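# Place cart's water bottle behind milk on third shelf

## Task

Take the water bottle off the cart and set it upright on the third shelf of the supply shelving (counting the lowest shelf as the first), directly behind the milk bottle already there, so it sits farther back from the shelf's front edge than the milk. Every other item on that shelf must stay on the shelf, standing and not piled on anything. The bottle must not topple or end up leaning. Release it and pull the robot away afterwards; a placement that holds only because the robot is still supporting it does not count.

## Robot and tools

Robot: TidyBot++, a single-arm mobile manipulator. The base is 0.54 m long, 0.50 m wide and 0.38 m tall on four driven casters. A seven-joint arm with a two-finger gripper is mounted on top; its shoulder sits 0.12 m ahead of the base centre and 0.68 m up. Cameras: base_camera (fixed on the base, looking forward and down) and wrist_camera (fisheye, looks along the hand). Calibration values in the results are approximate.

Frames: the base frame has its origin on the floor below the base centre, x forward, y left, z up. hand_pose is reported in it: the point between the finger pads, with its z axis along the fingers and its y axis along the closing direction. Odometry is the base frame as it was at the scene start; heading is positive to the left, in -3.142..3.142.

execute_actions(actions, cameras): actions is a list holding one action or none (empty list = just report state and images). One action may contain base, joints, or both, plus optional speeds; its motions start together. base takes exactly one relative move from the current spot: translate_m (metres, forward +, -2..2), strafe_m (metres, left +, -2..2) or rotate_rad (radians, counter-clockwise from above +, -6.3..6.3). joints is a dictionary of absolute targets by name, in radians: joint_1_rad (any angle; + is clockwise from above, opposite to heading), joint_2_rad shoulder -2.249..2.249, joint_3_rad (any angle), joint_4_rad elbow -2.579..2.579, joint_5_rad (any angle), joint_6_rad wrist -2.099..2.099, joint_7_rad (any angle; hand down, + is counter-clockwise from above, 1.57 opens fingers left/right), and gripper_pos 0 (open, pad gap about 85 mm) to 1 (closed; gap roughly 85*(1-gripper_pos) mm). Unbounded joints go the short way; for bigger turns send several steps below half a revolution. speeds caps a base motion for that one action: translate_m/strafe_m 0.05..0.5 m/s, rotate_rad 0.1..1.57 rad/s (defaults are the maxima). A base move needing more than 8.667 s at its cap is refused, as is any unknown key or out-of-range number; then nothing moves. cameras lists base_camera, wrist_camera or all; omitted means all, [] means none.

Arm geometry: upper arm 0.42 m, forearm 0.31 m, hand 0.31 m to the hand point. With joint_1_rad 0, joint_3_rad 3.14, joint_5_rad 0 the arm moves in the base's x-z plane; segment tilts from vertical (forward +) are j2, j2-j4, j2-j4-j6, and the hand point's forward/up offset from the shoulder is the sum of length*sin and length*cos of those tilts. The arm begins folded, hand down, reaching about 0.08 m past the base front. A downward-pointing hand reaches at most about 0.94 m above the floor, and only near the base.

wait(seconds 0..10): commands nothing and returns state and images. zoom_image(camera, region [x0,y0,x1,y1] in pixels, at most 504x504): enlarges part of the latest full image. read_manual(section "licences"): licence text only. finished_scene(scene): ends the current scene once the robot has held its last command; irreversible, and it reports success. Replying with no tool call ends everything.

Reading results: base_status and joint_status report how each commanded motion ended. done = reached (for the base, wheels turned the full amount even if slipping). off_target = stopped short and may still push. contact_stop / time_out = target dropped, holding in place. "joint command not followed" with a cause = self-collision check withheld the arm targets (gripper still acts); withheld joints show not_followed and may be retried later. on_its_own covers uncommanded motion. A gripper at 1 reporting done means nothing is held; off_target at some reading means an object stopped the fingers. motor_effort is percent of maximum, bracket = peak. base_tilt is in degrees. ARM HIT means the arm struck itself or the base. A torque fault freezes the arm and gripper for 10 s and skips the rest of the call; MOTOR HOT and OVER-TEMPERATURE FAULT concern heating while holding loads (limit_stop_at_motor_heat: resend the target). If a call reports a stop, the following motion calls in that reply are skipped.

Practical cautions: friction and load make joints stop a little short; correct by sending last command + (desired - measured), but never command a held-load joint to its measured angle (the arm sinks). hand_pose can be 1-2 cm off; trust the images. Omitted joints or base may keep pushing toward old targets. A blocked base keeps shoving and may still say done. Avoid driving while the arm is caught high up (tipping), pushing hard against shelves, drops, knocking items over, and hard hits; brief external pushes on loose objects can happen. Odometry drifts a few centimetres and degrees over many moves. The simulation runs while you think, with the robot holding its last command.

Each tool is called after ">>>" by a JSON object that holds its "name" and its "arguments", one argument or row to a line.

## Session

>>> {"name": "execute_actions", "arguments": {
  "actions": []
}}

Scene clock: 0.00 s.
base_odometry: x=+0.000 y=+0.000 heading=+0.000 (m, m, rad; odometry frame)
base_tilt: forward=-0.2 right=+0.4 (deg)
base_status: not commanded
joint_positions: joint_1_rad=+0.004 joint_2_rad=-0.339 joint_3_rad=+3.156 joint_4_rad=-2.520 joint_5_rad=+0.000 joint_6_rad=-0.845 joint_7_rad=+1.549 gripper_pos=+0.000
joint_status: not commanded
motor_effort: joint_1_rad=-1 joint_2_rad=-2 joint_3_rad=+0 joint_4_rad=+15 joint_5_rad=-1 joint_6_rad=+1 joint_7_rad=+0 (%)
hand_pose: x=+0.2728 y=-0.0010 z=+0.5894 quat_wxyz=(-0.003, +0.998, -0.020, +0.058) (m; base frame)
pictures: base_camera, wrist_camera
Images, in order (width x height): base_camera 644x364, wrist_camera 644x476.

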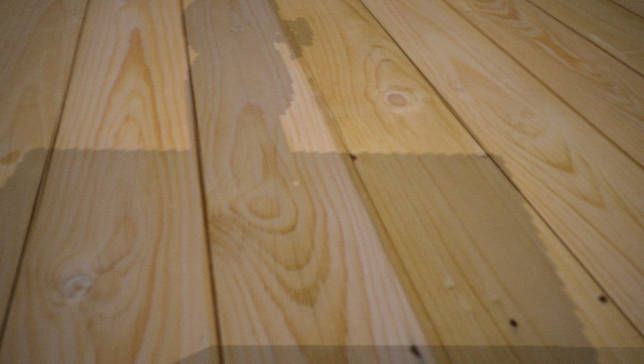

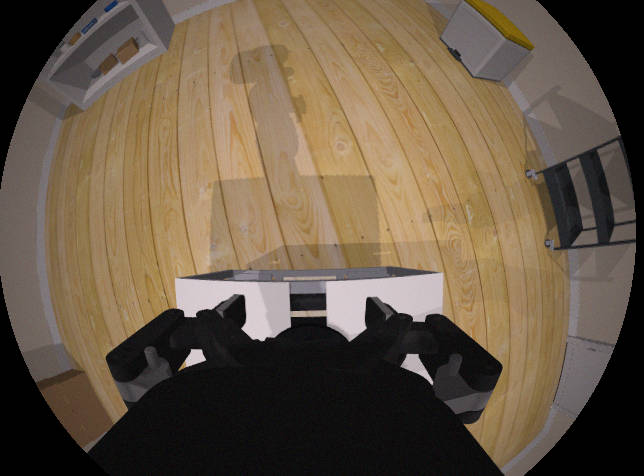

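>>> {"name": "execute_actions", "arguments": {
  "actions": [
    {"joints":{"joint_2_rad":-0.3,"joint_4_rad":-2.2,"joint_6_rad":0.3},"base":{"rotate_rad":-1.2}}
  ]
}}

Scene clock: 3.07 s.
base_odometry: x=+0.000 y=+0.000 heading=-1.199 (m, m, rad; odometry frame)
base_tilt: forward=-0.2 right=+0.4 (deg)
base_status: done
joint_positions: joint_1_rad=+0.004 joint_2_rad=-0.314 joint_3_rad=+3.158 joint_4_rad=-2.200 joint_5_rad=+0.000 joint_6_rad=+0.286 joint_7_rad=+1.549 gripper_pos=+0.000
joint_status: all done
motor_effort: joint_1_rad=-1(0) joint_2_rad=-11(12) joint_3_rad=+0(1) joint_4_rad=+22(23) joint_5_rad=-1(1) joint_6_rad=+8(8) joint_7_rad=+0(0) (%)
hand_pose: x=+0.5991 y=-0.0095 z=+0.9755 quat_wxyz=(-0.003, +0.717, -0.017, +0.697) (m; base frame)
pictures: base_camera, wrist_camera
camera_calibration (this result's frames):
wrist_camera: T_world_to_cam=[[-0.0648628, -0.997847, -0.00974515, 0.0294119], [-0.0343869, 0.011995, -0.999337, 1.05219], [0.997302, -0.0644847, -0.0350909, -0.425624], [0, 0, 0, 1]] pos_world=[0.462565, -0.0107186, 1.03684]
Images, in order (width x height): base_camera 644x364, wrist_camera 644x476.

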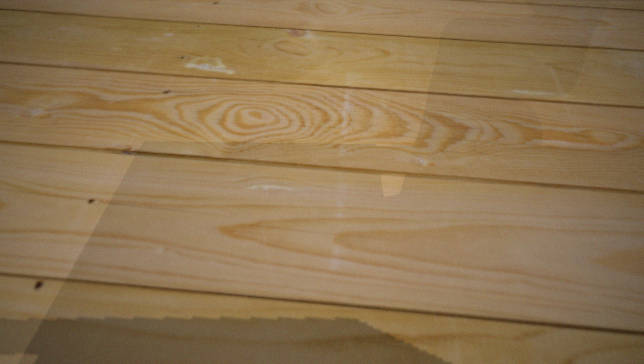

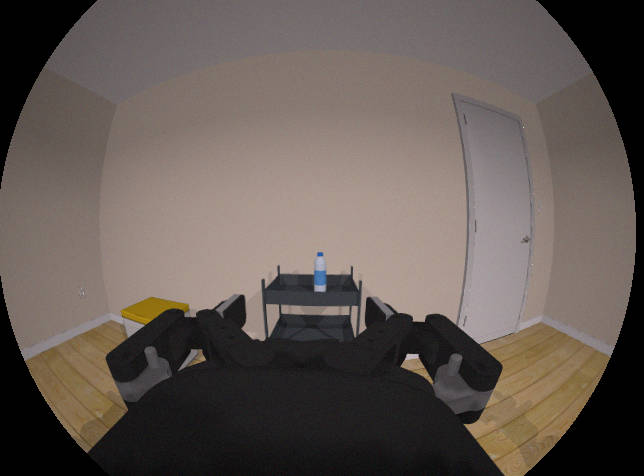

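Lucky: cart dead ahead. Drive closer.

>>> {"name": "execute_actions", "arguments": {
  "actions": [
    {"base":{"translate_m":0.6}}
  ]
}}

Scene clock: 6.30 s.
base_odometry: x=+0.217 y=-0.560 heading=-1.200 (m, m, rad; odometry frame)
base_tilt: forward=-0.1 right=+0.4 (deg)
base_status: done
joint_positions: joint_1_rad=+0.004 joint_2_rad=-0.308 joint_3_rad=+3.158 joint_4_rad=-2.200 joint_5_rad=+0.000 joint_6_rad=+0.286 joint_7_rad=+1.549 gripper_pos=+0.000
joint_status: not commanded
motor_effort: joint_1_rad=-1(2) joint_2_rad=-12(14) joint_3_rad=-1(0) joint_4_rad=+22(23) joint_5_rad=+0(1) joint_6_rad=+8(9) joint_7_rad=+0(0) (%)
hand_pose: x=+0.6010 y=-0.0095 z=+0.9724 quat_wxyz=(-0.003, +0.719, -0.017, +0.694) (m; base frame)
pictures: base_camera, wrist_camera
camera_calibration (this result's frames):
wrist_camera: T_world_to_cam=[[-0.0649244, -0.997846, -0.00935322, 0.029152], [-0.040845, 0.0120225, -0.999093, 1.05279], [0.997054, -0.0644834, -0.0415376, -0.421199], [0, 0, 0, 1]] pos_world=[0.464852, -0.0107283, 1.03461]
Images, in order (width x height): base_camera 644x364, wrist_camera 644x476.

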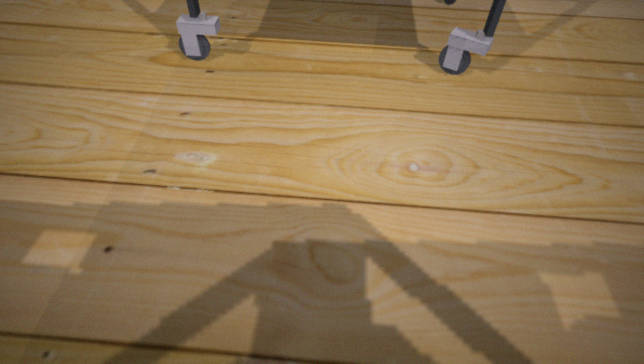

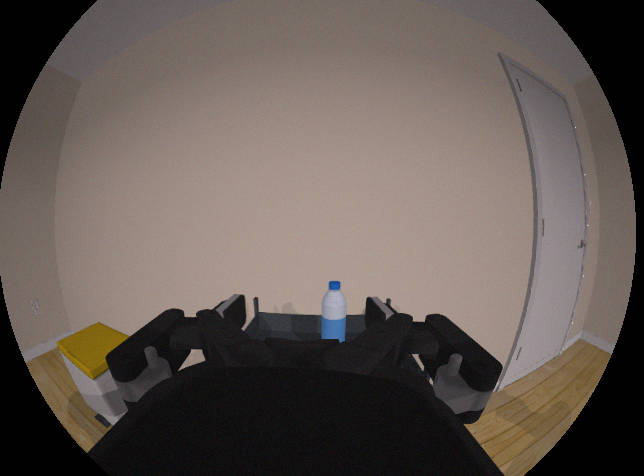

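>>> {"name": "execute_actions", "arguments": {
  "actions": [
    {"base":{"translate_m":-0.3},"joints":{"joint_2_rad":0.5,"joint_4_rad":-1.685,"joint_6_rad":0.615}}
  ]
}}

Scene clock: 10.77 s.
base_odometry: x=+0.108 y=-0.280 heading=-1.201 (m, m, rad; odometry frame)
base_tilt: forward=-0.1 right=+0.4 (deg)
base_status: done
joint_positions: joint_1_rad=+0.004 joint_2_rad=+0.491 joint_3_rad=+3.158 joint_4_rad=-1.700 joint_5_rad=+0.000 joint_6_rad=+0.584 joint_7_rad=+1.549 gripper_pos=+0.000
joint_status: all done
motor_effort: joint_1_rad=-1(2) joint_2_rad=-41(43) joint_3_rad=-1(1) joint_4_rad=+19(22) joint_5_rad=+0(0) joint_6_rad=+8(8) joint_7_rad=-1(0) (%)
hand_pose: x=+0.8844 y=-0.0113 z=+0.8586 quat_wxyz=(+0.001, +0.720, -0.012, +0.694) (m; base frame)
pictures: base_camera, wrist_camera
camera_calibration (this result's frames):
wrist_camera: T_world_to_cam=[[-0.0636416, -0.997968, 0.00310976, 0.0328308], [-0.0421406, -0.000425965, -0.999112, 0.951702], [0.997083, -0.0637161, -0.0420279, -0.708201], [0, 0, 0, 1]] pos_world=[0.74833, -0.0119543, 0.92099]
Images, in order (width x height): base_camera 644x364, wrist_camera 644x476.

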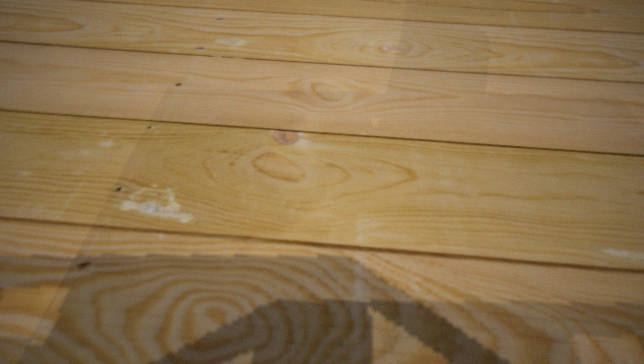

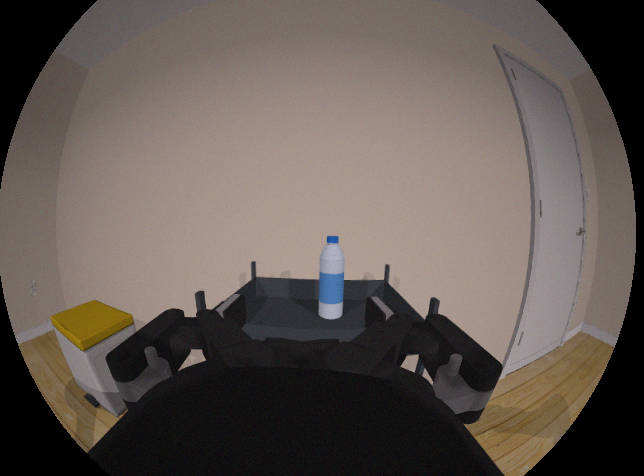

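>>> {"name": "execute_actions", "arguments": {
  "actions": [
    {"base":{"strafe_m":-0.03}}
  ],
  "cameras": []
}}

>>> {"name": "execute_actions", "arguments": {
  "actions": [
    {"base":{"translate_m":0.17},"speeds":{"translate_m":0.15}}
  ]
}}

Scene clock: 12.93 s.
base_odometry: x=+0.080 y=-0.290 heading=-1.201 (m, m, rad; odometry frame)
base_tilt: forward=-0.1 right=+0.4 (deg)
base_status: done
joint_positions: joint_1_rad=+0.009 joint_2_rad=+0.491 joint_3_rad=+3.158 joint_4_rad=-1.699 joint_5_rad=+0.000 joint_6_rad=+0.585 joint_7_rad=+1.549 gripper_pos=+0.000
joint_status: not commanded
motor_effort: joint_1_rad=-1(1) joint_2_rad=-42(43) joint_3_rad=+0(2) joint_4_rad=+20(20) joint_5_rad=+0(1) joint_6_rad=+8(8) joint_7_rad=+0(1) (%)
hand_pose: x=+0.8845 y=-0.0155 z=+0.8594 quat_wxyz=(+0.003, +0.719, -0.014, +0.695) (m; base frame)
pictures: none
No camera images: the call's "cameras" was empty. Leave "cameras" out to get every camera's image.

Scene clock: 14.73 s.
base_odometry: x=+0.141 y=-0.449 heading=-1.202 (m, m, rad; odometry frame)
base_tilt: forward=-0.1 right=+0.4 (deg)
base_status: done
joint_positions: joint_1_rad=+0.009 joint_2_rad=+0.493 joint_3_rad=+3.158 joint_4_rad=-1.696 joint_5_rad=+0.000 joint_6_rad=+0.586 joint_7_rad=+1.549 gripper_pos=+0.000
joint_status: not commanded
motor_effort: joint_1_rad=-1(2) joint_2_rad=-41(45) joint_3_rad=-1(1) joint_4_rad=+20(21) joint_5_rad=-1(0) joint_6_rad=+8(9) joint_7_rad=+0(0) (%)
hand_pose: x=+0.8854 y=-0.0155 z=+0.8603 quat_wxyz=(+0.003, +0.718, -0.014, +0.696) (m; base frame)
pictures: base_camera, wrist_camera
camera_calibration (this result's frames):
wrist_camera: T_world_to_cam=[[-0.0691121, -0.997604, 0.0031771, 0.0335133], [-0.0376161, -0.000576509, -0.999292, 0.949592], [0.996899, -0.0691827, -0.0374861, -0.713227], [0, 0, 0, 1]] pos_world=[0.749052, -0.0153625, 0.922077]
Images, in order (width x height): base_camera 644x364, wrist_camera 644x476.

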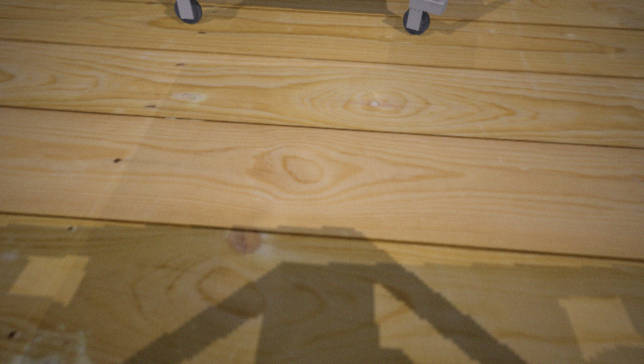

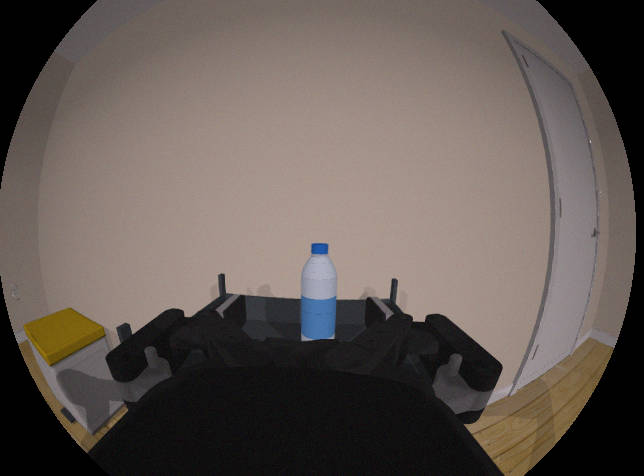

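>>> {"name": "execute_actions", "arguments": {
  "actions": [
    {"joints":{"joint_2_rad":0.7,"joint_4_rad":-1.665,"joint_6_rad":0.8},"base":{"translate_m":0.12},"speeds":{"translate_m":0.15}}
  ]
}}

Scene clock: 17.40 s.
base_odometry: x=+0.185 y=-0.561 heading=-1.202 (m, m, rad; odometry frame)
base_tilt: forward=-0.1 right=+0.4 (deg)
base_status: done
joint_positions: joint_1_rad=+0.009 joint_2_rad=+0.702 joint_3_rad=+3.158 joint_4_rad=-1.669 joint_5_rad=+0.000 joint_6_rad=+0.770 joint_7_rad=+1.549 gripper_pos=+0.000
joint_status: all done
motor_effort: joint_1_rad=+0(3) joint_2_rad=-47(52) joint_3_rad=-1(2) joint_4_rad=+18(23) joint_5_rad=+0(1) joint_6_rad=+8(9) joint_7_rad=+0(1) (%)
hand_pose: x=+0.9207 y=-0.0151 z=+0.7681 quat_wxyz=(+0.004, +0.718, -0.012, +0.696) (m; base frame)
pictures: base_camera, wrist_camera
camera_calibration (this result's frames):
wrist_camera: T_world_to_cam=[[-0.066925, -0.99774, 0.00593308, 0.0325426], [-0.0357879, -0.00354214, -0.999353, 0.857108], [0.997116, -0.0670941, -0.03547, -0.753594], [0, 0, 0, 1]] pos_world=[0.784272, -0.0150566, 0.82963]
Images, in order (width x height): base_camera 644x364, wrist_camera 644x476.

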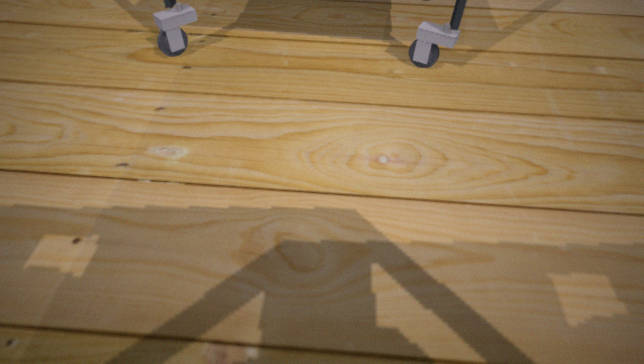

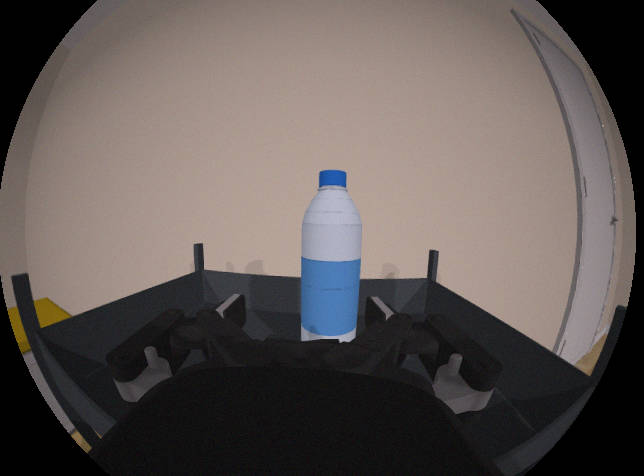

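>>> {"name": "execute_actions", "arguments": {
  "actions": [
    {"base":{"strafe_m":-0.02}}
  ],
  "cameras": []
}}

>>> {"name": "execute_actions", "arguments": {
  "actions": [
    {"base":{"translate_m":0.1},"speeds":{"translate_m":0.1}}
  ],
  "cameras": ["wrist_camera"]
}}

Scene clock: 19.33 s.
base_odometry: x=+0.166 y=-0.569 heading=-1.202 (m, m, rad; odometry frame)
base_tilt: forward=-0.1 right=+0.4 (deg)
base_status: done
joint_positions: joint_1_rad=+0.009 joint_2_rad=+0.702 joint_3_rad=+3.158 joint_4_rad=-1.669 joint_5_rad=+0.000 joint_6_rad=+0.770 joint_7_rad=+1.549 gripper_pos=+0.000
joint_status: not commanded
motor_effort: joint_1_rad=+0(3) joint_2_rad=-46(49) joint_3_rad=-1(1) joint_4_rad=+17(19) joint_5_rad=+0(2) joint_6_rad=+8(9) joint_7_rad=+0(0) (%)
hand_pose: x=+0.9207 y=-0.0151 z=+0.7683 quat_wxyz=(+0.004, +0.717, -0.012, +0.697) (m; base frame)
pictures: none
No camera images: the call's "cameras" was empty. Leave "cameras" out to get every camera's image.

Scene clock: 20.90 s.
base_odometry: x=+0.202 y=-0.662 heading=-1.202 (m, m, rad; odometry frame)
base_tilt: forward=-0.1 right=+0.4 (deg)
base_status: done
joint_positions: joint_1_rad=+0.009 joint_2_rad=+0.701 joint_3_rad=+3.158 joint_4_rad=-1.669 joint_5_rad=+0.000 joint_6_rad=+0.772 joint_7_rad=+1.549 gripper_pos=+0.000
joint_status: not commanded
motor_effort: joint_1_rad=-1(3) joint_2_rad=-46(49) joint_3_rad=-1(1) joint_4_rad=+18(19) joint_5_rad=+0(0) joint_6_rad=+8(8) joint_7_rad=+0(0) (%)
hand_pose: x=+0.9207 y=-0.0151 z=+0.7696 quat_wxyz=(+0.004, +0.717, -0.012, +0.697) (m; base frame)
pictures: wrist_camera
camera_calibration (this result's frames):
wrist_camera: T_world_to_cam=[[-0.0668903, -0.997744, 0.00576505, 0.032659], [-0.0326973, -0.00358288, -0.999459, 0.855808], [0.997224, -0.0670426, -0.0323838, -0.755985], [0, 0, 0, 1]] pos_world=[0.784054, -0.0150316, 0.830675]
Images, in order (width x height): wrist_camera 644x476.

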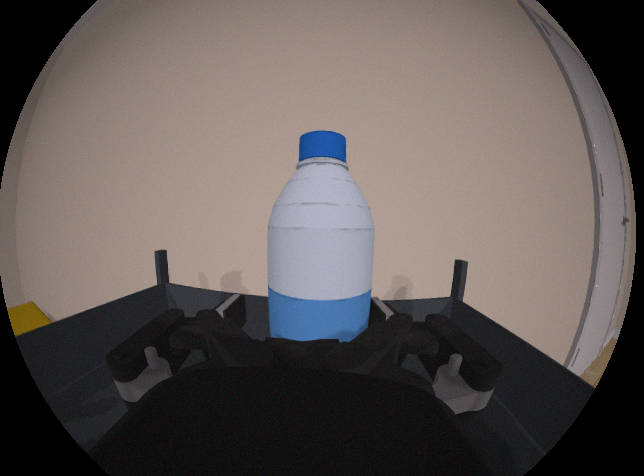

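>>> {"name": "execute_actions", "arguments": {
  "actions": [
    {"joints":{"gripper_pos":1}}
  ],
  "cameras": []
}}

Scene clock: 22.60 s.
base_odometry: x=+0.202 y=-0.662 heading=-1.202 (m, m, rad; odometry frame)
base_tilt: forward=-0.1 right=+0.4 (deg)
base_status: not commanded
joint_positions: joint_1_rad=+0.013 joint_2_rad=+0.700 joint_3_rad=+3.160 joint_4_rad=-1.668 joint_5_rad=+0.000 joint_6_rad=+0.776 joint_7_rad=+1.549 gripper_pos=+0.302
joint_status: gripper_pos off_target (ended at +0.302, target +1.000)
motor_effort: joint_1_rad=-3(4) joint_2_rad=-46(47) joint_3_rad=-2(3) joint_4_rad=+18(18) joint_5_rad=+1(0) joint_6_rad=+8(8) joint_7_rad=+0(0) (%)
hand_pose: x=+0.9207 y=-0.0194 z=+0.7717 quat_wxyz=(+0.006, +0.715, -0.013, +0.699) (m; base frame)
pictures: none
No camera images: the call's "cameras" was empty. Leave "cameras" out to get every camera's image.

Gripped. Lift to the earlier pose and back off.

>>> {"name": "execute_actions", "arguments": {
  "actions": [
    {"joints":{"joint_2_rad":0.3,"joint_4_rad":-1.7,"joint_6_rad":0.4}}
  ],
  "cameras": []
}}

>>> {"name": "execute_actions", "arguments": {
  "actions": [
    {"base":{"translate_m":-0.5},"joints":{"joint_2_rad":-0.3,"joint_4_rad":-2.2,"joint_6_rad":0.3}}
  ],
  "cameras": []
}}

>>> {"name": "execute_actions", "arguments": {
  "actions": [
    {"base":{"rotate_rad":2.0}}
  ],
  "cameras": ["wrist_camera"]
}}

Scene clock: 25.63 s.
base_odometry: x=+0.202 y=-0.662 heading=-1.202 (m, m, rad; odometry frame)
base_tilt: forward=-0.1 right=+0.4 (deg)
base_status: not commanded
joint_positions: joint_1_rad=+0.012 joint_2_rad=+0.330 joint_3_rad=+3.160 joint_4_rad=-1.718 joint_5_rad=+0.000 joint_6_rad=+0.402 joint_7_rad=+1.549 gripper_pos=+0.302
joint_status: all done
motor_effort: joint_1_rad=-1(3) joint_2_rad=-44(57) joint_3_rad=+0(2) joint_4_rad=+26(27) joint_5_rad=+0(0) joint_6_rad=+12(14) joint_7_rad=+0(0) (%)
hand_pose: x=+0.8451 y=-0.0189 z=+0.9123 quat_wxyz=(+0.005, +0.733, -0.017, +0.680) (m; base frame)
pictures: none
No camera images: the call's "cameras" was empty. Leave "cameras" out to get every camera's image.

Scene clock: 28.13 s.
base_odometry: x=+0.021 y=-0.196 heading=-1.202 (m, m, rad; odometry frame)
base_tilt: forward=-0.2 right=+0.4 (deg)
base_status: done
joint_positions: joint_1_rad=+0.010 joint_2_rad=-0.279 joint_3_rad=+3.160 joint_4_rad=-2.222 joint_5_rad=+0.000 joint_6_rad=+0.301 joint_7_rad=+1.549 gripper_pos=+0.302
joint_status: all done
motor_effort: joint_1_rad=-1(4) joint_2_rad=-17(48) joint_3_rad=+0(2) joint_4_rad=+27(28) joint_5_rad=+0(1) joint_6_rad=+12(13) joint_7_rad=+0(0) (%)
hand_pose: x=+0.6065 y=-0.0136 z=+0.9498 quat_wxyz=(+0.000, +0.732, -0.020, +0.681) (m; base frame)
pictures: none
No camera images: the call's "cameras" was empty. Leave "cameras" out to get every camera's image.

Scene clock: 30.77 s.
base_odometry: x=+0.021 y=-0.196 heading=+0.798 (m, m, rad; odometry frame)
base_tilt: forward=-0.2 right=+0.4 (deg)
base_status: done
joint_positions: joint_1_rad=+0.008 joint_2_rad=-0.279 joint_3_rad=+3.157 joint_4_rad=-2.222 joint_5_rad=+0.000 joint_6_rad=+0.301 joint_7_rad=+1.549 gripper_pos=+0.302
joint_status: not commanded
motor_effort: joint_1_rad=+0(3) joint_2_rad=-17(20) joint_3_rad=+0(3) joint_4_rad=+27(27) joint_5_rad=-1(1) joint_6_rad=+12(12) joint_7_rad=-1(0) (%)
hand_pose: x=+0.6066 y=-0.0109 z=+0.9498 quat_wxyz=(-0.001, +0.732, -0.018, +0.681) (m; base frame)
pictures: wrist_camera
camera_calibration (this result's frames):
wrist_camera: T_world_to_cam=[[-0.0682628, -0.997641, -0.00721664, 0.0278755], [-0.0764598, 0.0124437, -0.996995, 1.05004], [0.994733, -0.0675059, -0.0771289, -0.392634], [0, 0, 0, 1]] pos_world=[0.472755, -0.0117617, 1.0168]
Images, in order (width x height): wrist_camera 644x476.

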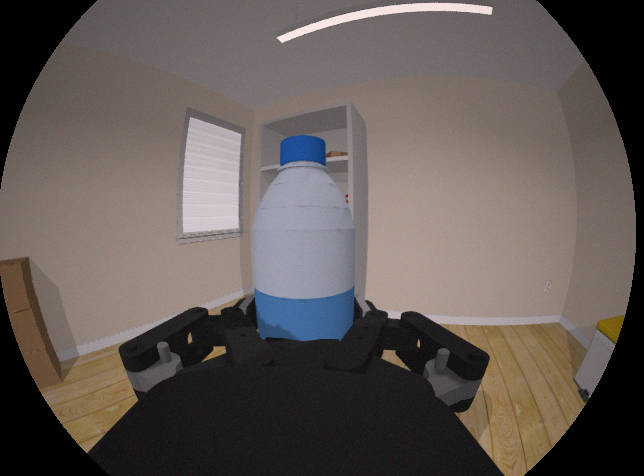

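>>> {"name": "execute_actions", "arguments": {
  "actions": [
    {"base":{"rotate_rad":0.5}}
  ]
}}

Scene clock: 32.97 s.
base_odometry: x=+0.021 y=-0.196 heading=+1.297 (m, m, rad; odometry frame)
base_tilt: forward=-0.1 right=+0.4 (deg)
base_status: done
joint_positions: joint_1_rad=+0.002 joint_2_rad=-0.279 joint_3_rad=+3.152 joint_4_rad=-2.222 joint_5_rad=+0.000 joint_6_rad=+0.301 joint_7_rad=+1.549 gripper_pos=+0.302
joint_status: not commanded
motor_effort: joint_1_rad=-1(3) joint_2_rad=-17(18) joint_3_rad=+0(2) joint_4_rad=+27(27) joint_5_rad=+0(0) joint_6_rad=+12(12) joint_7_rad=-1(0) (%)
hand_pose: x=+0.6066 y=-0.0050 z=+0.9498 quat_wxyz=(-0.005, +0.732, -0.013, +0.681) (m; base frame)
pictures: base_camera, wrist_camera
camera_calibration (this result's frames):
wrist_camera: T_world_to_cam=[[-0.0570458, -0.998356, -0.00560522, 0.025438], [-0.0765936, 0.00997422, -0.997013, 1.05004], [0.995429, -0.056446, -0.0770367, -0.392715], [0, 0, 0, 1]] pos_world=[0.472798, -0.00724437, 1.01679]
Images, in order (width x height): base_camera 644x364, wrist_camera 644x476.

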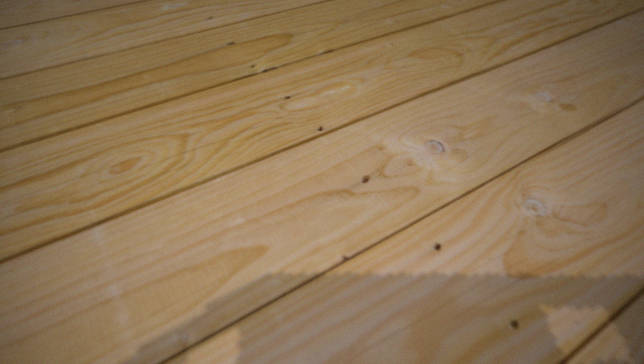

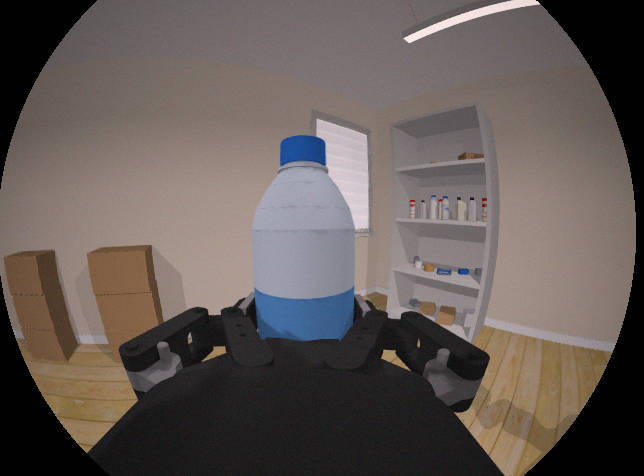

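>>> {"name": "zoom_image", "arguments": {
  "camera": "wrist_camera",
  "region": [380, 90, 520, 350]
}}

Region (380, 90, 520, 350) of wrist_camera's 644x476 image, scaled by 1.938; it fills the left 271 columns of this view, and the rest is white.

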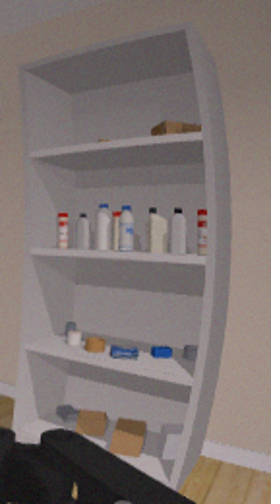

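>>> {"name": "execute_actions", "arguments": {
  "actions": [
    {"base":{"rotate_rad":-0.55}}
  ],
  "cameras": []
}}

>>> {"name": "execute_actions", "arguments": {
  "actions": [
    {"base":{"translate_m":1.0}}
  ],
  "cameras": []
}}

>>> {"name": "execute_actions", "arguments": {
  "actions": [
    {"base":{"rotate_rad":0.5}}
  ],
  "cameras": ["wrist_camera"]
}}

Scene clock: 36.37 s.
base_odometry: x=+0.021 y=-0.196 heading=+0.749 (m, m, rad; odometry frame)
base_tilt: forward=-0.1 right=+0.4 (deg)
base_status: done
joint_positions: joint_1_rad=+0.006 joint_2_rad=-0.279 joint_3_rad=+3.160 joint_4_rad=-2.222 joint_5_rad=+0.000 joint_6_rad=+0.301 joint_7_rad=+1.549 gripper_pos=+0.302
joint_status: not commanded
motor_effort: joint_1_rad=-2(3) joint_2_rad=-17(18) joint_3_rad=+0(3) joint_4_rad=+27(27) joint_5_rad=+0(0) joint_6_rad=+12(13) joint_7_rad=+0(0) (%)
hand_pose: x=+0.6066 y=-0.0115 z=+0.9498 quat_wxyz=(-0.001, +0.732, -0.018, +0.681) (m; base frame)
pictures: none
No camera images: the call's "cameras" was empty. Leave "cameras" out to get every camera's image.

Scene clock: 39.73 s.
base_odometry: x=+0.755 y=+0.484 heading=+0.748 (m, m, rad; odometry frame)
base_tilt: forward=-0.1 right=+0.4 (deg)
base_status: done
joint_positions: joint_1_rad=+0.006 joint_2_rad=-0.278 joint_3_rad=+3.160 joint_4_rad=-2.222 joint_5_rad=+0.000 joint_6_rad=+0.300 joint_7_rad=+1.549 gripper_pos=+0.302
joint_status: not commanded
motor_effort: joint_1_rad=-1(1) joint_2_rad=-17(21) joint_3_rad=+0(1) joint_4_rad=+27(28) joint_5_rad=-1(0) joint_6_rad=+12(13) joint_7_rad=+0(0) (%)
hand_pose: x=+0.6069 y=-0.0114 z=+0.9488 quat_wxyz=(-0.001, +0.732, -0.018, +0.681) (m; base frame)
pictures: none
No camera images: the call's "cameras" was empty. Leave "cameras" out to get every camera's image.

Scene clock: 41.23 s.
base_odometry: x=+0.755 y=+0.484 heading=+1.248 (m, m, rad; odometry frame)
base_tilt: forward=-0.1 right=+0.4 (deg)
base_status: done
joint_positions: joint_1_rad=+0.001 joint_2_rad=-0.278 joint_3_rad=+3.152 joint_4_rad=-2.222 joint_5_rad=+0.000 joint_6_rad=+0.300 joint_7_rad=+1.549 gripper_pos=+0.302
joint_status: not commanded
motor_effort: joint_1_rad=-1(1) joint_2_rad=-17(18) joint_3_rad=-1(2) joint_4_rad=+27(27) joint_5_rad=-1(1) joint_6_rad=+12(12) joint_7_rad=+0(0) (%)
hand_pose: x=+0.6069 y=-0.0049 z=+0.9488 quat_wxyz=(-0.005, +0.732, -0.013, +0.681) (m; base frame)
pictures: wrist_camera
camera_calibration (this result's frames):
wrist_camera: T_world_to_cam=[[-0.0566858, -0.998377, -0.00553852, 0.0253348], [-0.07882, 0.0100052, -0.996839, 1.05029], [0.995276, -0.05607, -0.0792592, -0.390835], [0, 0, 0, 1]] pos_world=[0.473208, -0.00712887, 1.01613]
Images, in order (width x height): wrist_camera 644x476.

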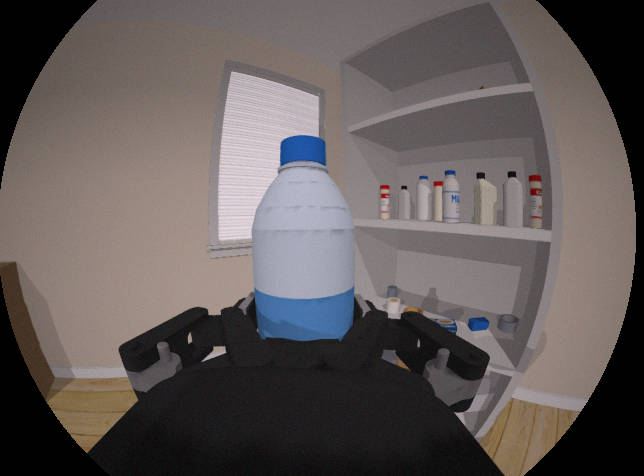

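>>> {"name": "zoom_image", "arguments": {
  "camera": "wrist_camera",
  "region": [350, 120, 570, 260]
}}

Region (350, 120, 570, 260) of wrist_camera's 644x476 image, scaled by 2.291; it fills the top 321 rows of this view, and the rest is white.

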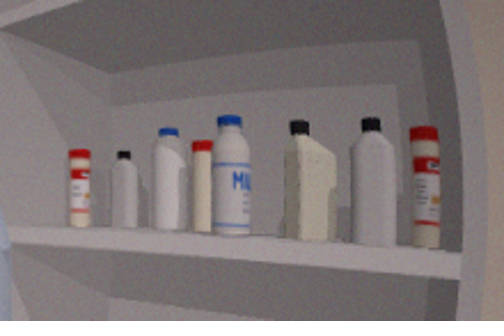

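>>> {"name": "execute_actions", "arguments": {
  "actions": [
    {"base":{"rotate_rad":-1.248}}
  ],
  "cameras": []
}}

>>> {"name": "execute_actions", "arguments": {
  "actions": [
    {"base":{"strafe_m":0.9}}
  ],
  "cameras": []
}}

>>> {"name": "execute_actions", "arguments": {
  "actions": [
    {"base":{"translate_m":-0.2},"joints":{"joint_7_rad":0.6}}
  ]
}}

Scene clock: 47.73 s.
base_odometry: x=+0.755 y=+0.484 heading=+0.000 (m, m, rad; odometry frame)
base_tilt: forward=-0.1 right=+0.4 (deg)
base_status: done
joint_positions: joint_1_rad=+0.007 joint_2_rad=-0.278 joint_3_rad=+3.161 joint_4_rad=-2.222 joint_5_rad=+0.000 joint_6_rad=+0.300 joint_7_rad=+1.549 gripper_pos=+0.302
joint_status: not commanded
motor_effort: joint_1_rad=-2(1) joint_2_rad=-17(19) joint_3_rad=+0(3) joint_4_rad=+27(27) joint_5_rad=-1(1) joint_6_rad=+12(12) joint_7_rad=-1(0) (%)
hand_pose: x=+0.6068 y=-0.0128 z=+0.9488 quat_wxyz=(-0.001, +0.732, -0.019, +0.681) (m; base frame)
pictures: none
No camera images: the call's "cameras" was empty. Leave "cameras" out to get every camera's image.

Scene clock: 50.90 s.
base_odometry: x=+0.756 y=+1.384 heading=-0.001 (m, m, rad; odometry frame)
base_tilt: forward=-0.1 right=+0.4 (deg)
base_status: done
joint_positions: joint_1_rad=+0.007 joint_2_rad=-0.278 joint_3_rad=+3.159 joint_4_rad=-2.222 joint_5_rad=+0.000 joint_6_rad=+0.300 joint_7_rad=+1.549 gripper_pos=+0.302
joint_status: not commanded
motor_effort: joint_1_rad=-1(2) joint_2_rad=-17(18) joint_3_rad=+0(3) joint_4_rad=+27(28) joint_5_rad=-1(0) joint_6_rad=+13(13) joint_7_rad=+0(0) (%)
hand_pose: x=+0.6068 y=-0.0117 z=+0.9488 quat_wxyz=(-0.001, +0.732, -0.019, +0.681) (m; base frame)
pictures: none
No camera images: the call's "cameras" was empty. Leave "cameras" out to get every camera's image.

Scene clock: 52.53 s.
base_odometry: x=+0.555 y=+1.385 heading=-0.001 (m, m, rad; odometry frame)
base_tilt: forward=-0.2 right=+0.4 (deg)
base_status: done
joint_positions: joint_1_rad=+0.007 joint_2_rad=-0.281 joint_3_rad=+3.159 joint_4_rad=-2.223 joint_5_rad=+0.000 joint_6_rad=+0.300 joint_7_rad=+0.610 gripper_pos=+0.302
joint_status: all done
motor_effort: joint_1_rad=+0(0) joint_2_rad=-17(22) joint_3_rad=+0(0) joint_4_rad=+27(28) joint_5_rad=+0(1) joint_6_rad=+12(13) joint_7_rad=+0(1) (%)
hand_pose: x=+0.6059 y=-0.0117 z=+0.9499 quat_wxyz=(-0.309, +0.644, -0.348, +0.607) (m; base frame)
pictures: base_camera, wrist_camera
camera_calibration (this result's frames):
wrist_camera: T_world_to_cam=[[-0.116908, -0.578486, -0.807271, 0.821383], [-0.027675, 0.814427, -0.579606, 0.633469], [0.992757, -0.0454191, -0.111222, -0.358159], [0, 0, 0, 1]] pos_world=[0.469122, -0.0570229, 0.990406]
Images, in order (width x height): base_camera 644x364, wrist_camera 644x476.

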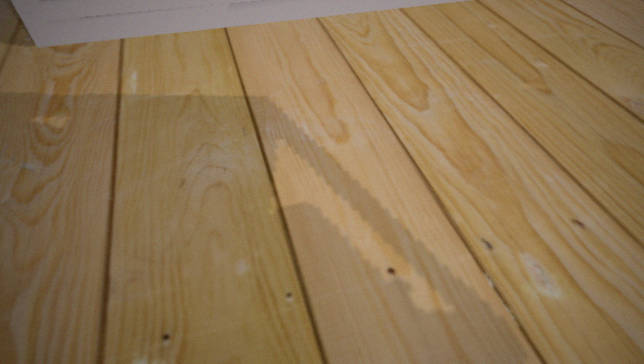

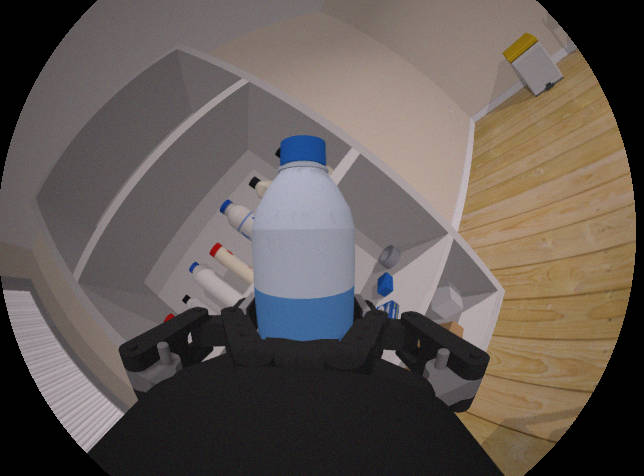

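>>> {"name": "execute_actions", "arguments": {
  "actions": [
    {"base":{"rotate_rad":-0.1},"joints":{"joint_7_rad":1.57,"joint_1_rad":0.45}}
  ]
}}

Scene clock: 55.40 s.
base_odometry: x=+0.555 y=+1.385 heading=-0.102 (m, m, rad; odometry frame)
base_tilt: forward=-0.1 right=+0.4 (deg)
base_status: done
joint_positions: joint_1_rad=+0.440 joint_2_rad=-0.281 joint_3_rad=+3.157 joint_4_rad=-2.223 joint_5_rad=+0.000 joint_6_rad=+0.300 joint_7_rad=+1.544 gripper_pos=+0.302
joint_status: all done
motor_effort: joint_1_rad=-1(1) joint_2_rad=-17(18) joint_3_rad=+0(2) joint_4_rad=+27(27) joint_5_rad=-1(1) joint_6_rad=+12(12) joint_7_rad=+0(1) (%)
hand_pose: x=+0.5565 y=-0.2139 z=+0.9499 quat_wxyz=(+0.143, +0.710, -0.176, +0.666) (m; base frame)
pictures: base_camera, wrist_camera
camera_calibration (this result's frames):
wrist_camera: T_world_to_cam=[[-0.480285, -0.877026, -0.0123311, 0.0819195], [-0.0621239, 0.0480376, -0.996912, 1.04838], [0.87491, -0.478035, -0.077556, -0.377257], [0, 0, 0, 1]] pos_world=[0.43454, -0.158858, 1.0169]
Images, in order (width x height): base_camera 644x364, wrist_camera 644x476.

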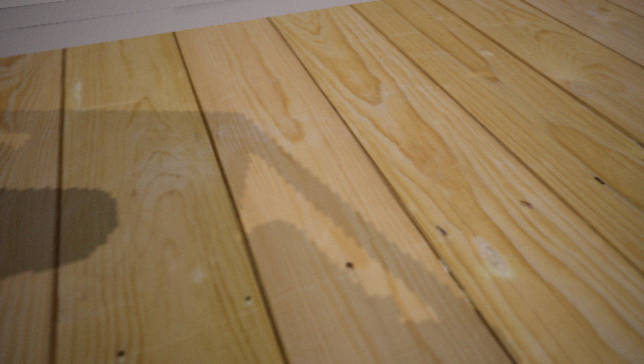

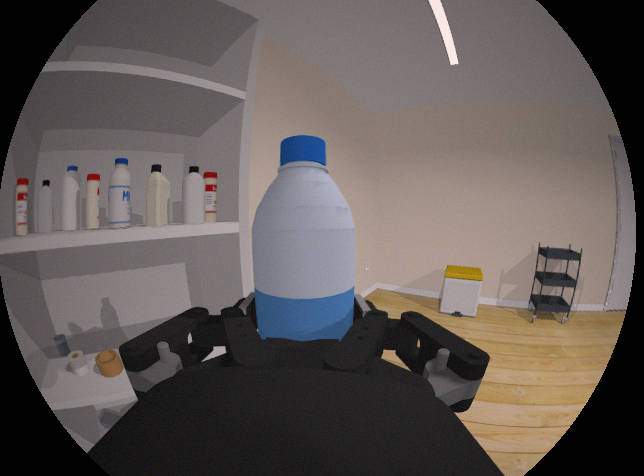

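>>> {"name": "execute_actions", "arguments": {
  "actions": [
    {"base":{"rotate_rad":0.26}}
  ],
  "cameras": []
}}

>>> {"name": "execute_actions", "arguments": {
  "actions": [
    {"base":{"strafe_m":-0.15}}
  ]
}}

Scene clock: 58.60 s.
base_odometry: x=+0.555 y=+1.385 heading=+0.159 (m, m, rad; odometry frame)
base_tilt: forward=-0.1 right=+0.4 (deg)
base_status: done
joint_positions: joint_1_rad=+0.445 joint_2_rad=-0.281 joint_3_rad=+3.152 joint_4_rad=-2.223 joint_5_rad=+0.000 joint_6_rad=+0.299 joint_7_rad=+1.544 gripper_pos=+0.302
joint_status: not commanded
motor_effort: joint_1_rad=-1(3) joint_2_rad=-17(20) joint_3_rad=+0(3) joint_4_rad=+27(28) joint_5_rad=-1(0) joint_6_rad=+12(13) joint_7_rad=-1(0) (%)
hand_pose: x=+0.5566 y=-0.2135 z=+0.9498 quat_wxyz=(+0.144, +0.711, -0.176, +0.666) (m; base frame)
pictures: none
No camera images: the call's "cameras" was empty. Leave "cameras" out to get every camera's image.

Scene clock: 60.07 s.
base_odometry: x=+0.579 y=+1.236 heading=+0.160 (m, m, rad; odometry frame)
base_tilt: forward=-0.1 right=+0.4 (deg)
base_status: done
joint_positions: joint_1_rad=+0.446 joint_2_rad=-0.280 joint_3_rad=+3.157 joint_4_rad=-2.223 joint_5_rad=+0.000 joint_6_rad=+0.299 joint_7_rad=+1.544 gripper_pos=+0.302
joint_status: not commanded
motor_effort: joint_1_rad=+0(1) joint_2_rad=-17(19) joint_3_rad=+0(2) joint_4_rad=+27(28) joint_5_rad=+0(1) joint_6_rad=+12(13) joint_7_rad=-1(0) (%)
hand_pose: x=+0.5554 y=-0.2165 z=+0.9495 quat_wxyz=(+0.145, +0.710, -0.178, +0.665) (m; base frame)
pictures: base_camera, wrist_camera
camera_calibration (this result's frames):
wrist_camera: T_world_to_cam=[[-0.485367, -0.874225, -0.0122112, 0.082436], [-0.0626765, 0.0487218, -0.996844, 1.04847], [0.872061, -0.48307, -0.0784413, -0.376153], [0, 0, 0, 1]] pos_world=[0.433755, -0.160724, 1.01667]
Images, in order (width x height): base_camera 644x364, wrist_camera 644x476.

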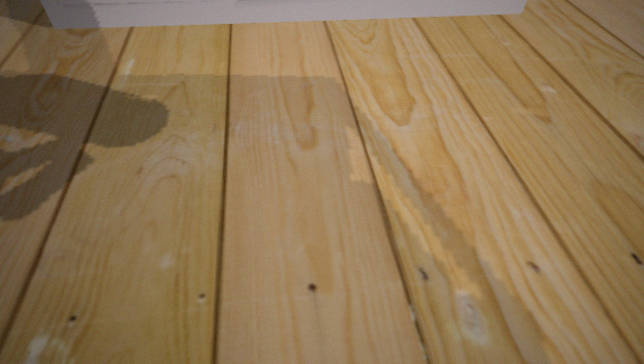

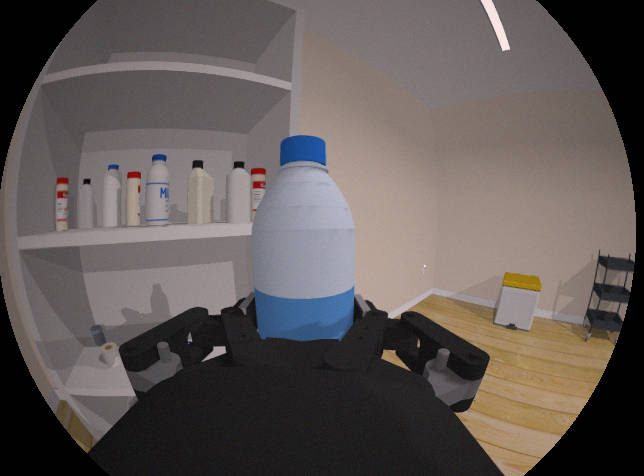

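>>> {"name": "execute_actions", "arguments": {
  "actions": [
    {"base":{"translate_m":-0.45},"joints":{"joint_2_rad":1.2,"joint_4_rad":-1.12,"joint_6_rad":0.72}}
  ],
  "cameras": ["wrist_camera"]
}}

Scene clock: 69.87 s.
base_odometry: x=+0.135 y=+1.165 heading=+0.160 (m, m, rad; odometry frame)
base_tilt: forward=-0.1 right=+0.5 (deg)
base_status: done
joint_positions: joint_1_rad=+0.448 joint_2_rad=+1.242 joint_3_rad=+3.157 joint_4_rad=-1.158 joint_5_rad=+0.000 joint_6_rad=+0.663 joint_7_rad=+1.544 gripper_pos=+0.302
joint_status: joint_2_rad off_target (ended at +1.242, target +1.200); joint_6_rad off_target (ended at +0.663, target +0.720); the others done
motor_effort: joint_1_rad=-2(2) joint_2_rad=-67(71) joint_3_rad=-1(1) joint_4_rad=+22(27) joint_5_rad=+0(2) joint_6_rad=+12(13) joint_7_rad=+0(0) (%)
hand_pose: x=+0.9438 y=-0.4019 z=+0.5340 quat_wxyz=(+0.142, +0.743, -0.177, +0.630) (m; base frame)
pictures: wrist_camera
camera_calibration (this result's frames):
wrist_camera: T_world_to_cam=[[-0.478478, -0.878031, 0.0109576, 0.0833797], [-0.155329, 0.0723508, -0.98521, 0.758375], [0.864252, -0.473103, -0.171002, -0.776273], [0, 0, 0, 1]] pos_world=[0.828589, -0.348916, 0.6135]
Images, in order (width x height): wrist_camera 644x476.

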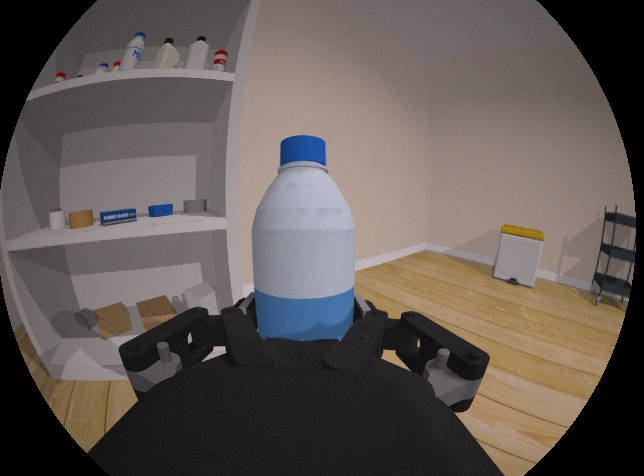

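>>> {"name": "execute_actions", "arguments": {
  "actions": [
    {"joints":{"joint_1_rad":0,"joint_2_rad":1.13,"joint_4_rad":-1.08,"joint_6_rad":0.78}}
  ],
  "cameras": "(\"base_camera\")"
}}


>>> {"name": "execute_actions", "arguments": {
  "actions": [
    {"joints":{"joint_1_rad":0,"joint_2_rad":1.13,"joint_4_rad":-1.08,"joint_6_rad":0.78}}
  ],
  "cameras": ["base_camera"]
}}

Scene clock: 73.73 s.
base_odometry: x=+0.135 y=+1.165 heading=+0.160 (m, m, rad; odometry frame)
base_tilt: forward=-0.1 right=+0.4 (deg)
base_status: not commanded
joint_positions: joint_1_rad=+0.004 joint_2_rad=+1.186 joint_3_rad=+3.151 joint_4_rad=-1.116 joint_5_rad=+0.000 joint_6_rad=+0.725 joint_7_rad=+1.544 gripper_pos=+0.302
joint_status: joint_2_rad off_target (ended at +1.186, target +1.130); the others done
motor_effort: joint_1_rad=+0(8) joint_2_rad=-68(70) joint_3_rad=-1(3) joint_4_rad=+23(23) joint_5_rad=-1(2) joint_6_rad=+12(13) joint_7_rad=+0(0) (%)
hand_pose: x=+1.0543 y=-0.0063 z=+0.6275 quat_wxyz=(-0.004, +0.709, -0.009, +0.705) (m; base frame)
pictures: base_camera
Images, in order (width x height): base_camera 644x364.

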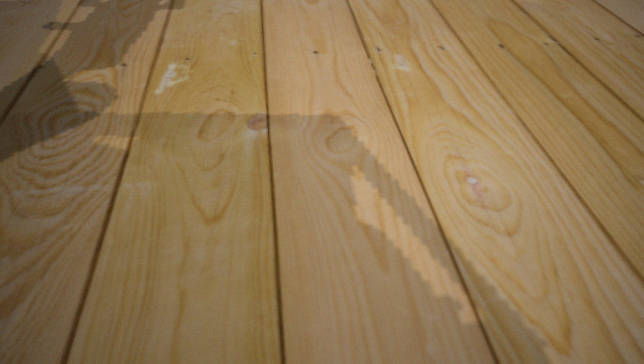

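Raise a bit for clearance while approaching.

>>> {"name": "execute_actions", "arguments": {
  "actions": [
    {"joints":{"joint_2_rad":1.05,"joint_6_rad":0.7},"base":{"translate_m":0.3},"speeds":{"translate_m":0.2}}
  ]
}}

Scene clock: 76.83 s.
base_odometry: x=+0.431 y=+1.212 heading=+0.159 (m, m, rad; odometry frame)
base_tilt: forward=-0.1 right=+0.4 (deg)
base_status: done
joint_positions: joint_1_rad=+0.004 joint_2_rad=+1.097 joint_3_rad=+3.151 joint_4_rad=-1.107 joint_5_rad=+0.000 joint_6_rad=+0.702 joint_7_rad=+1.544 gripper_pos=+0.302
joint_status: joint_2_rad off_target (ended at +1.097, target +1.050); the others done
motor_effort: joint_1_rad=-1(2) joint_2_rad=-69(72) joint_3_rad=-1(2) joint_4_rad=+25(26) joint_5_rad=-1(1) joint_6_rad=+13(14) joint_7_rad=+0(0) (%)
hand_pose: x=+1.0573 y=-0.0063 z=+0.7088 quat_wxyz=(-0.004, +0.683, -0.009, +0.731) (m; base frame)
pictures: base_camera, wrist_camera
camera_calibration (this result's frames):
wrist_camera: T_world_to_cam=[[-0.0526318, -0.998598, -0.00557506, 0.0438781], [0.0625926, 0.00227293, -0.998037, 0.697841], [0.99665, -0.0528774, 0.0623852, -0.960108], [0, 0, 0, 1]] pos_world=[0.915522, -0.00853762, 0.756612]
Images, in order (width x height): base_camera 644x364, wrist_camera 644x476.

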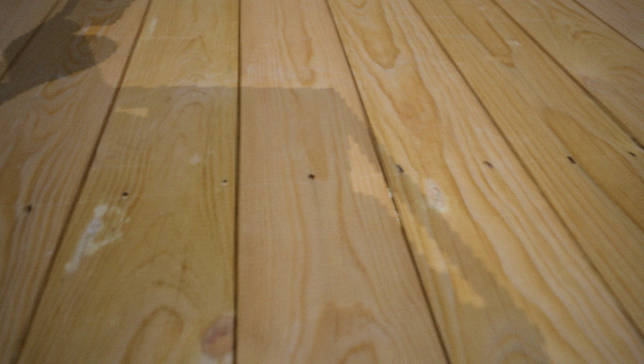

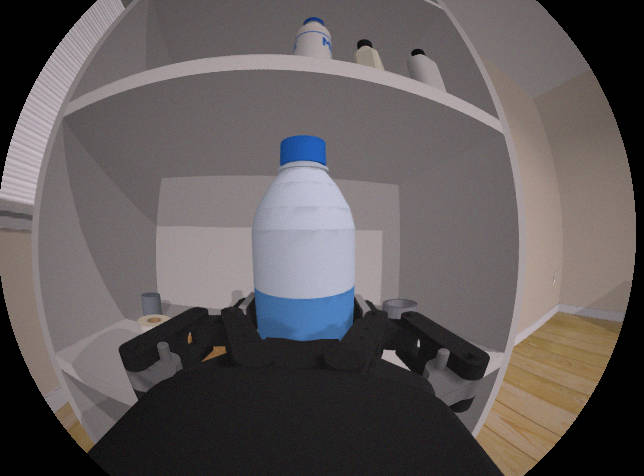

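>>> {"name": "execute_actions", "arguments": {
  "actions": [
    {"base":{"translate_m":0.08},"speeds":{"translate_m":0.1}}
  ],
  "cameras": []
}}

>>> {"name": "execute_actions", "arguments": {
  "actions": [
    {"joints":{"joint_2_rad":1.13,"joint_6_rad":0.78}}
  ]
}}

Scene clock: 79.47 s.
base_odometry: x=+0.510 y=+1.225 heading=+0.159 (m, m, rad; odometry frame)
base_tilt: forward=-0.1 right=+0.4 (deg)
base_status: done
joint_positions: joint_1_rad=+0.004 joint_2_rad=+1.097 joint_3_rad=+3.151 joint_4_rad=-1.107 joint_5_rad=+0.000 joint_6_rad=+0.701 joint_7_rad=+1.544 gripper_pos=+0.302
joint_status: not commanded
motor_effort: joint_1_rad=+0(3) joint_2_rad=-69(71) joint_3_rad=-1(3) joint_4_rad=+25(25) joint_5_rad=-1(2) joint_6_rad=+13(13) joint_7_rad=+0(0) (%)
hand_pose: x=+1.0574 y=-0.0060 z=+0.7086 quat_wxyz=(-0.004, +0.683, -0.009, +0.730) (m; base frame)
pictures: none
No camera images: the call's "cameras" was empty. Leave "cameras" out to get every camera's image.

Scene clock: 80.53 s.
base_odometry: x=+0.510 y=+1.225 heading=+0.159 (m, m, rad; odometry frame)
base_tilt: forward=-0.1 right=+0.4 (deg)
base_status: not commanded
joint_positions: joint_1_rad=+0.004 joint_2_rad=+1.173 joint_3_rad=+3.151 joint_4_rad=-1.107 joint_5_rad=+0.000 joint_6_rad=+0.727 joint_7_rad=+1.544 gripper_pos=+0.302
joint_status: joint_2_rad off_target (ended at +1.173, target +1.130); the others done
motor_effort: joint_1_rad=-2(2) joint_2_rad=-69(72) joint_3_rad=-1(1) joint_4_rad=+24(25) joint_5_rad=-1(0) joint_6_rad=+13(13) joint_7_rad=+0(0) (%)
hand_pose: x=+1.0568 y=-0.0059 z=+0.6463 quat_wxyz=(-0.004, +0.700, -0.009, +0.714) (m; base frame)
pictures: base_camera, wrist_camera
camera_calibration (this result's frames):
wrist_camera: T_world_to_cam=[[-0.0523386, -0.998625, -0.00307235, 0.0419058], [0.0135066, 0.0023684, -0.999906, 0.688574], [0.998538, -0.0523751, 0.0133641, -0.925999], [0, 0, 0, 1]] pos_world=[0.917538, -0.00828192, 0.701013]
Images, in order (width x height): base_camera 644x364, wrist_camera 644x476.

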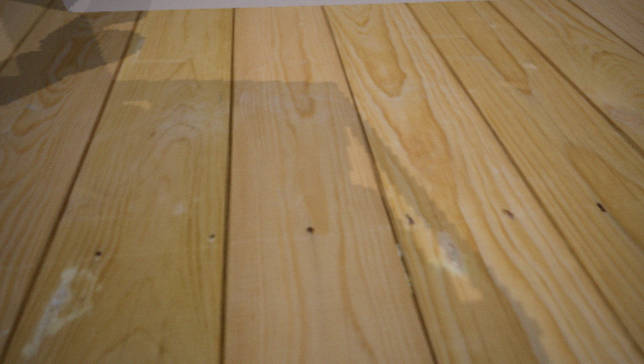

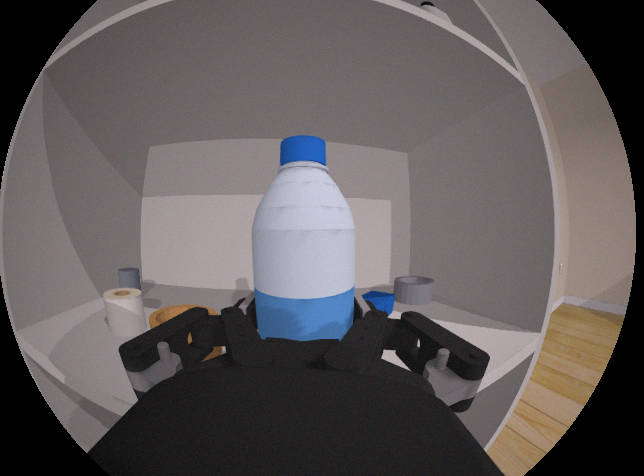

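Not yet resting (effort unchanged). Lower more.

>>> {"name": "execute_actions", "arguments": {
  "actions": [
    {"joints":{"joint_2_rad":1.2,"joint_6_rad":0.84}}
  ],
  "cameras": []
}}

Scene clock: 81.90 s.
base_odometry: x=+0.510 y=+1.225 heading=+0.159 (m, m, rad; odometry frame)
base_tilt: forward=-0.1 right=+0.4 (deg)
base_status: not commanded
joint_positions: joint_1_rad=+0.004 joint_2_rad=+1.199 joint_3_rad=+3.151 joint_4_rad=-1.103 joint_5_rad=+0.000 joint_6_rad=+0.801 joint_7_rad=+1.544 gripper_pos=+0.302
joint_status: all done
motor_effort: joint_1_rad=-1(1) joint_2_rad=-63(68) joint_3_rad=-1(1) joint_4_rad=+21(24) joint_5_rad=-1(1) joint_6_rad=+10(13) joint_7_rad=+0(0) (%)
hand_pose: x=+1.0555 y=-0.0057 z=+0.6458 quat_wxyz=(-0.004, +0.682, -0.008, +0.731) (m; base frame)
pictures: none
No camera images: the call's "cameras" was empty. Leave "cameras" out to get every camera's image.

>>> {"name": "execute_actions", "arguments": {
  "actions": [
    {"joints":{"joint_2_rad":1.23,"joint_6_rad":0.74}}
  ],
  "cameras": []
}}

Scene clock: 83.27 s.
base_odometry: x=+0.510 y=+1.225 heading=+0.159 (m, m, rad; odometry frame)
base_tilt: forward=-0.1 right=+0.4 (deg)
base_status: not commanded
joint_positions: joint_1_rad=+0.004 joint_2_rad=+1.202 joint_3_rad=+3.151 joint_4_rad=-1.087 joint_5_rad=+0.000 joint_6_rad=+0.776 joint_7_rad=+1.544 gripper_pos=+0.302
joint_status: all done
motor_effort: joint_1_rad=-1(1) joint_2_rad=-56(63) joint_3_rad=-1(1) joint_4_rad=+18(21) joint_5_rad=+0(1) joint_6_rad=+7(10) joint_7_rad=+0(0) (%)
hand_pose: x=+1.0590 y=-0.0057 z=+0.6450 quat_wxyz=(-0.004, +0.686, -0.008, +0.727) (m; base frame)
pictures: none
No camera images: the call's "cameras" was empty. Leave "cameras" out to get every camera's image.


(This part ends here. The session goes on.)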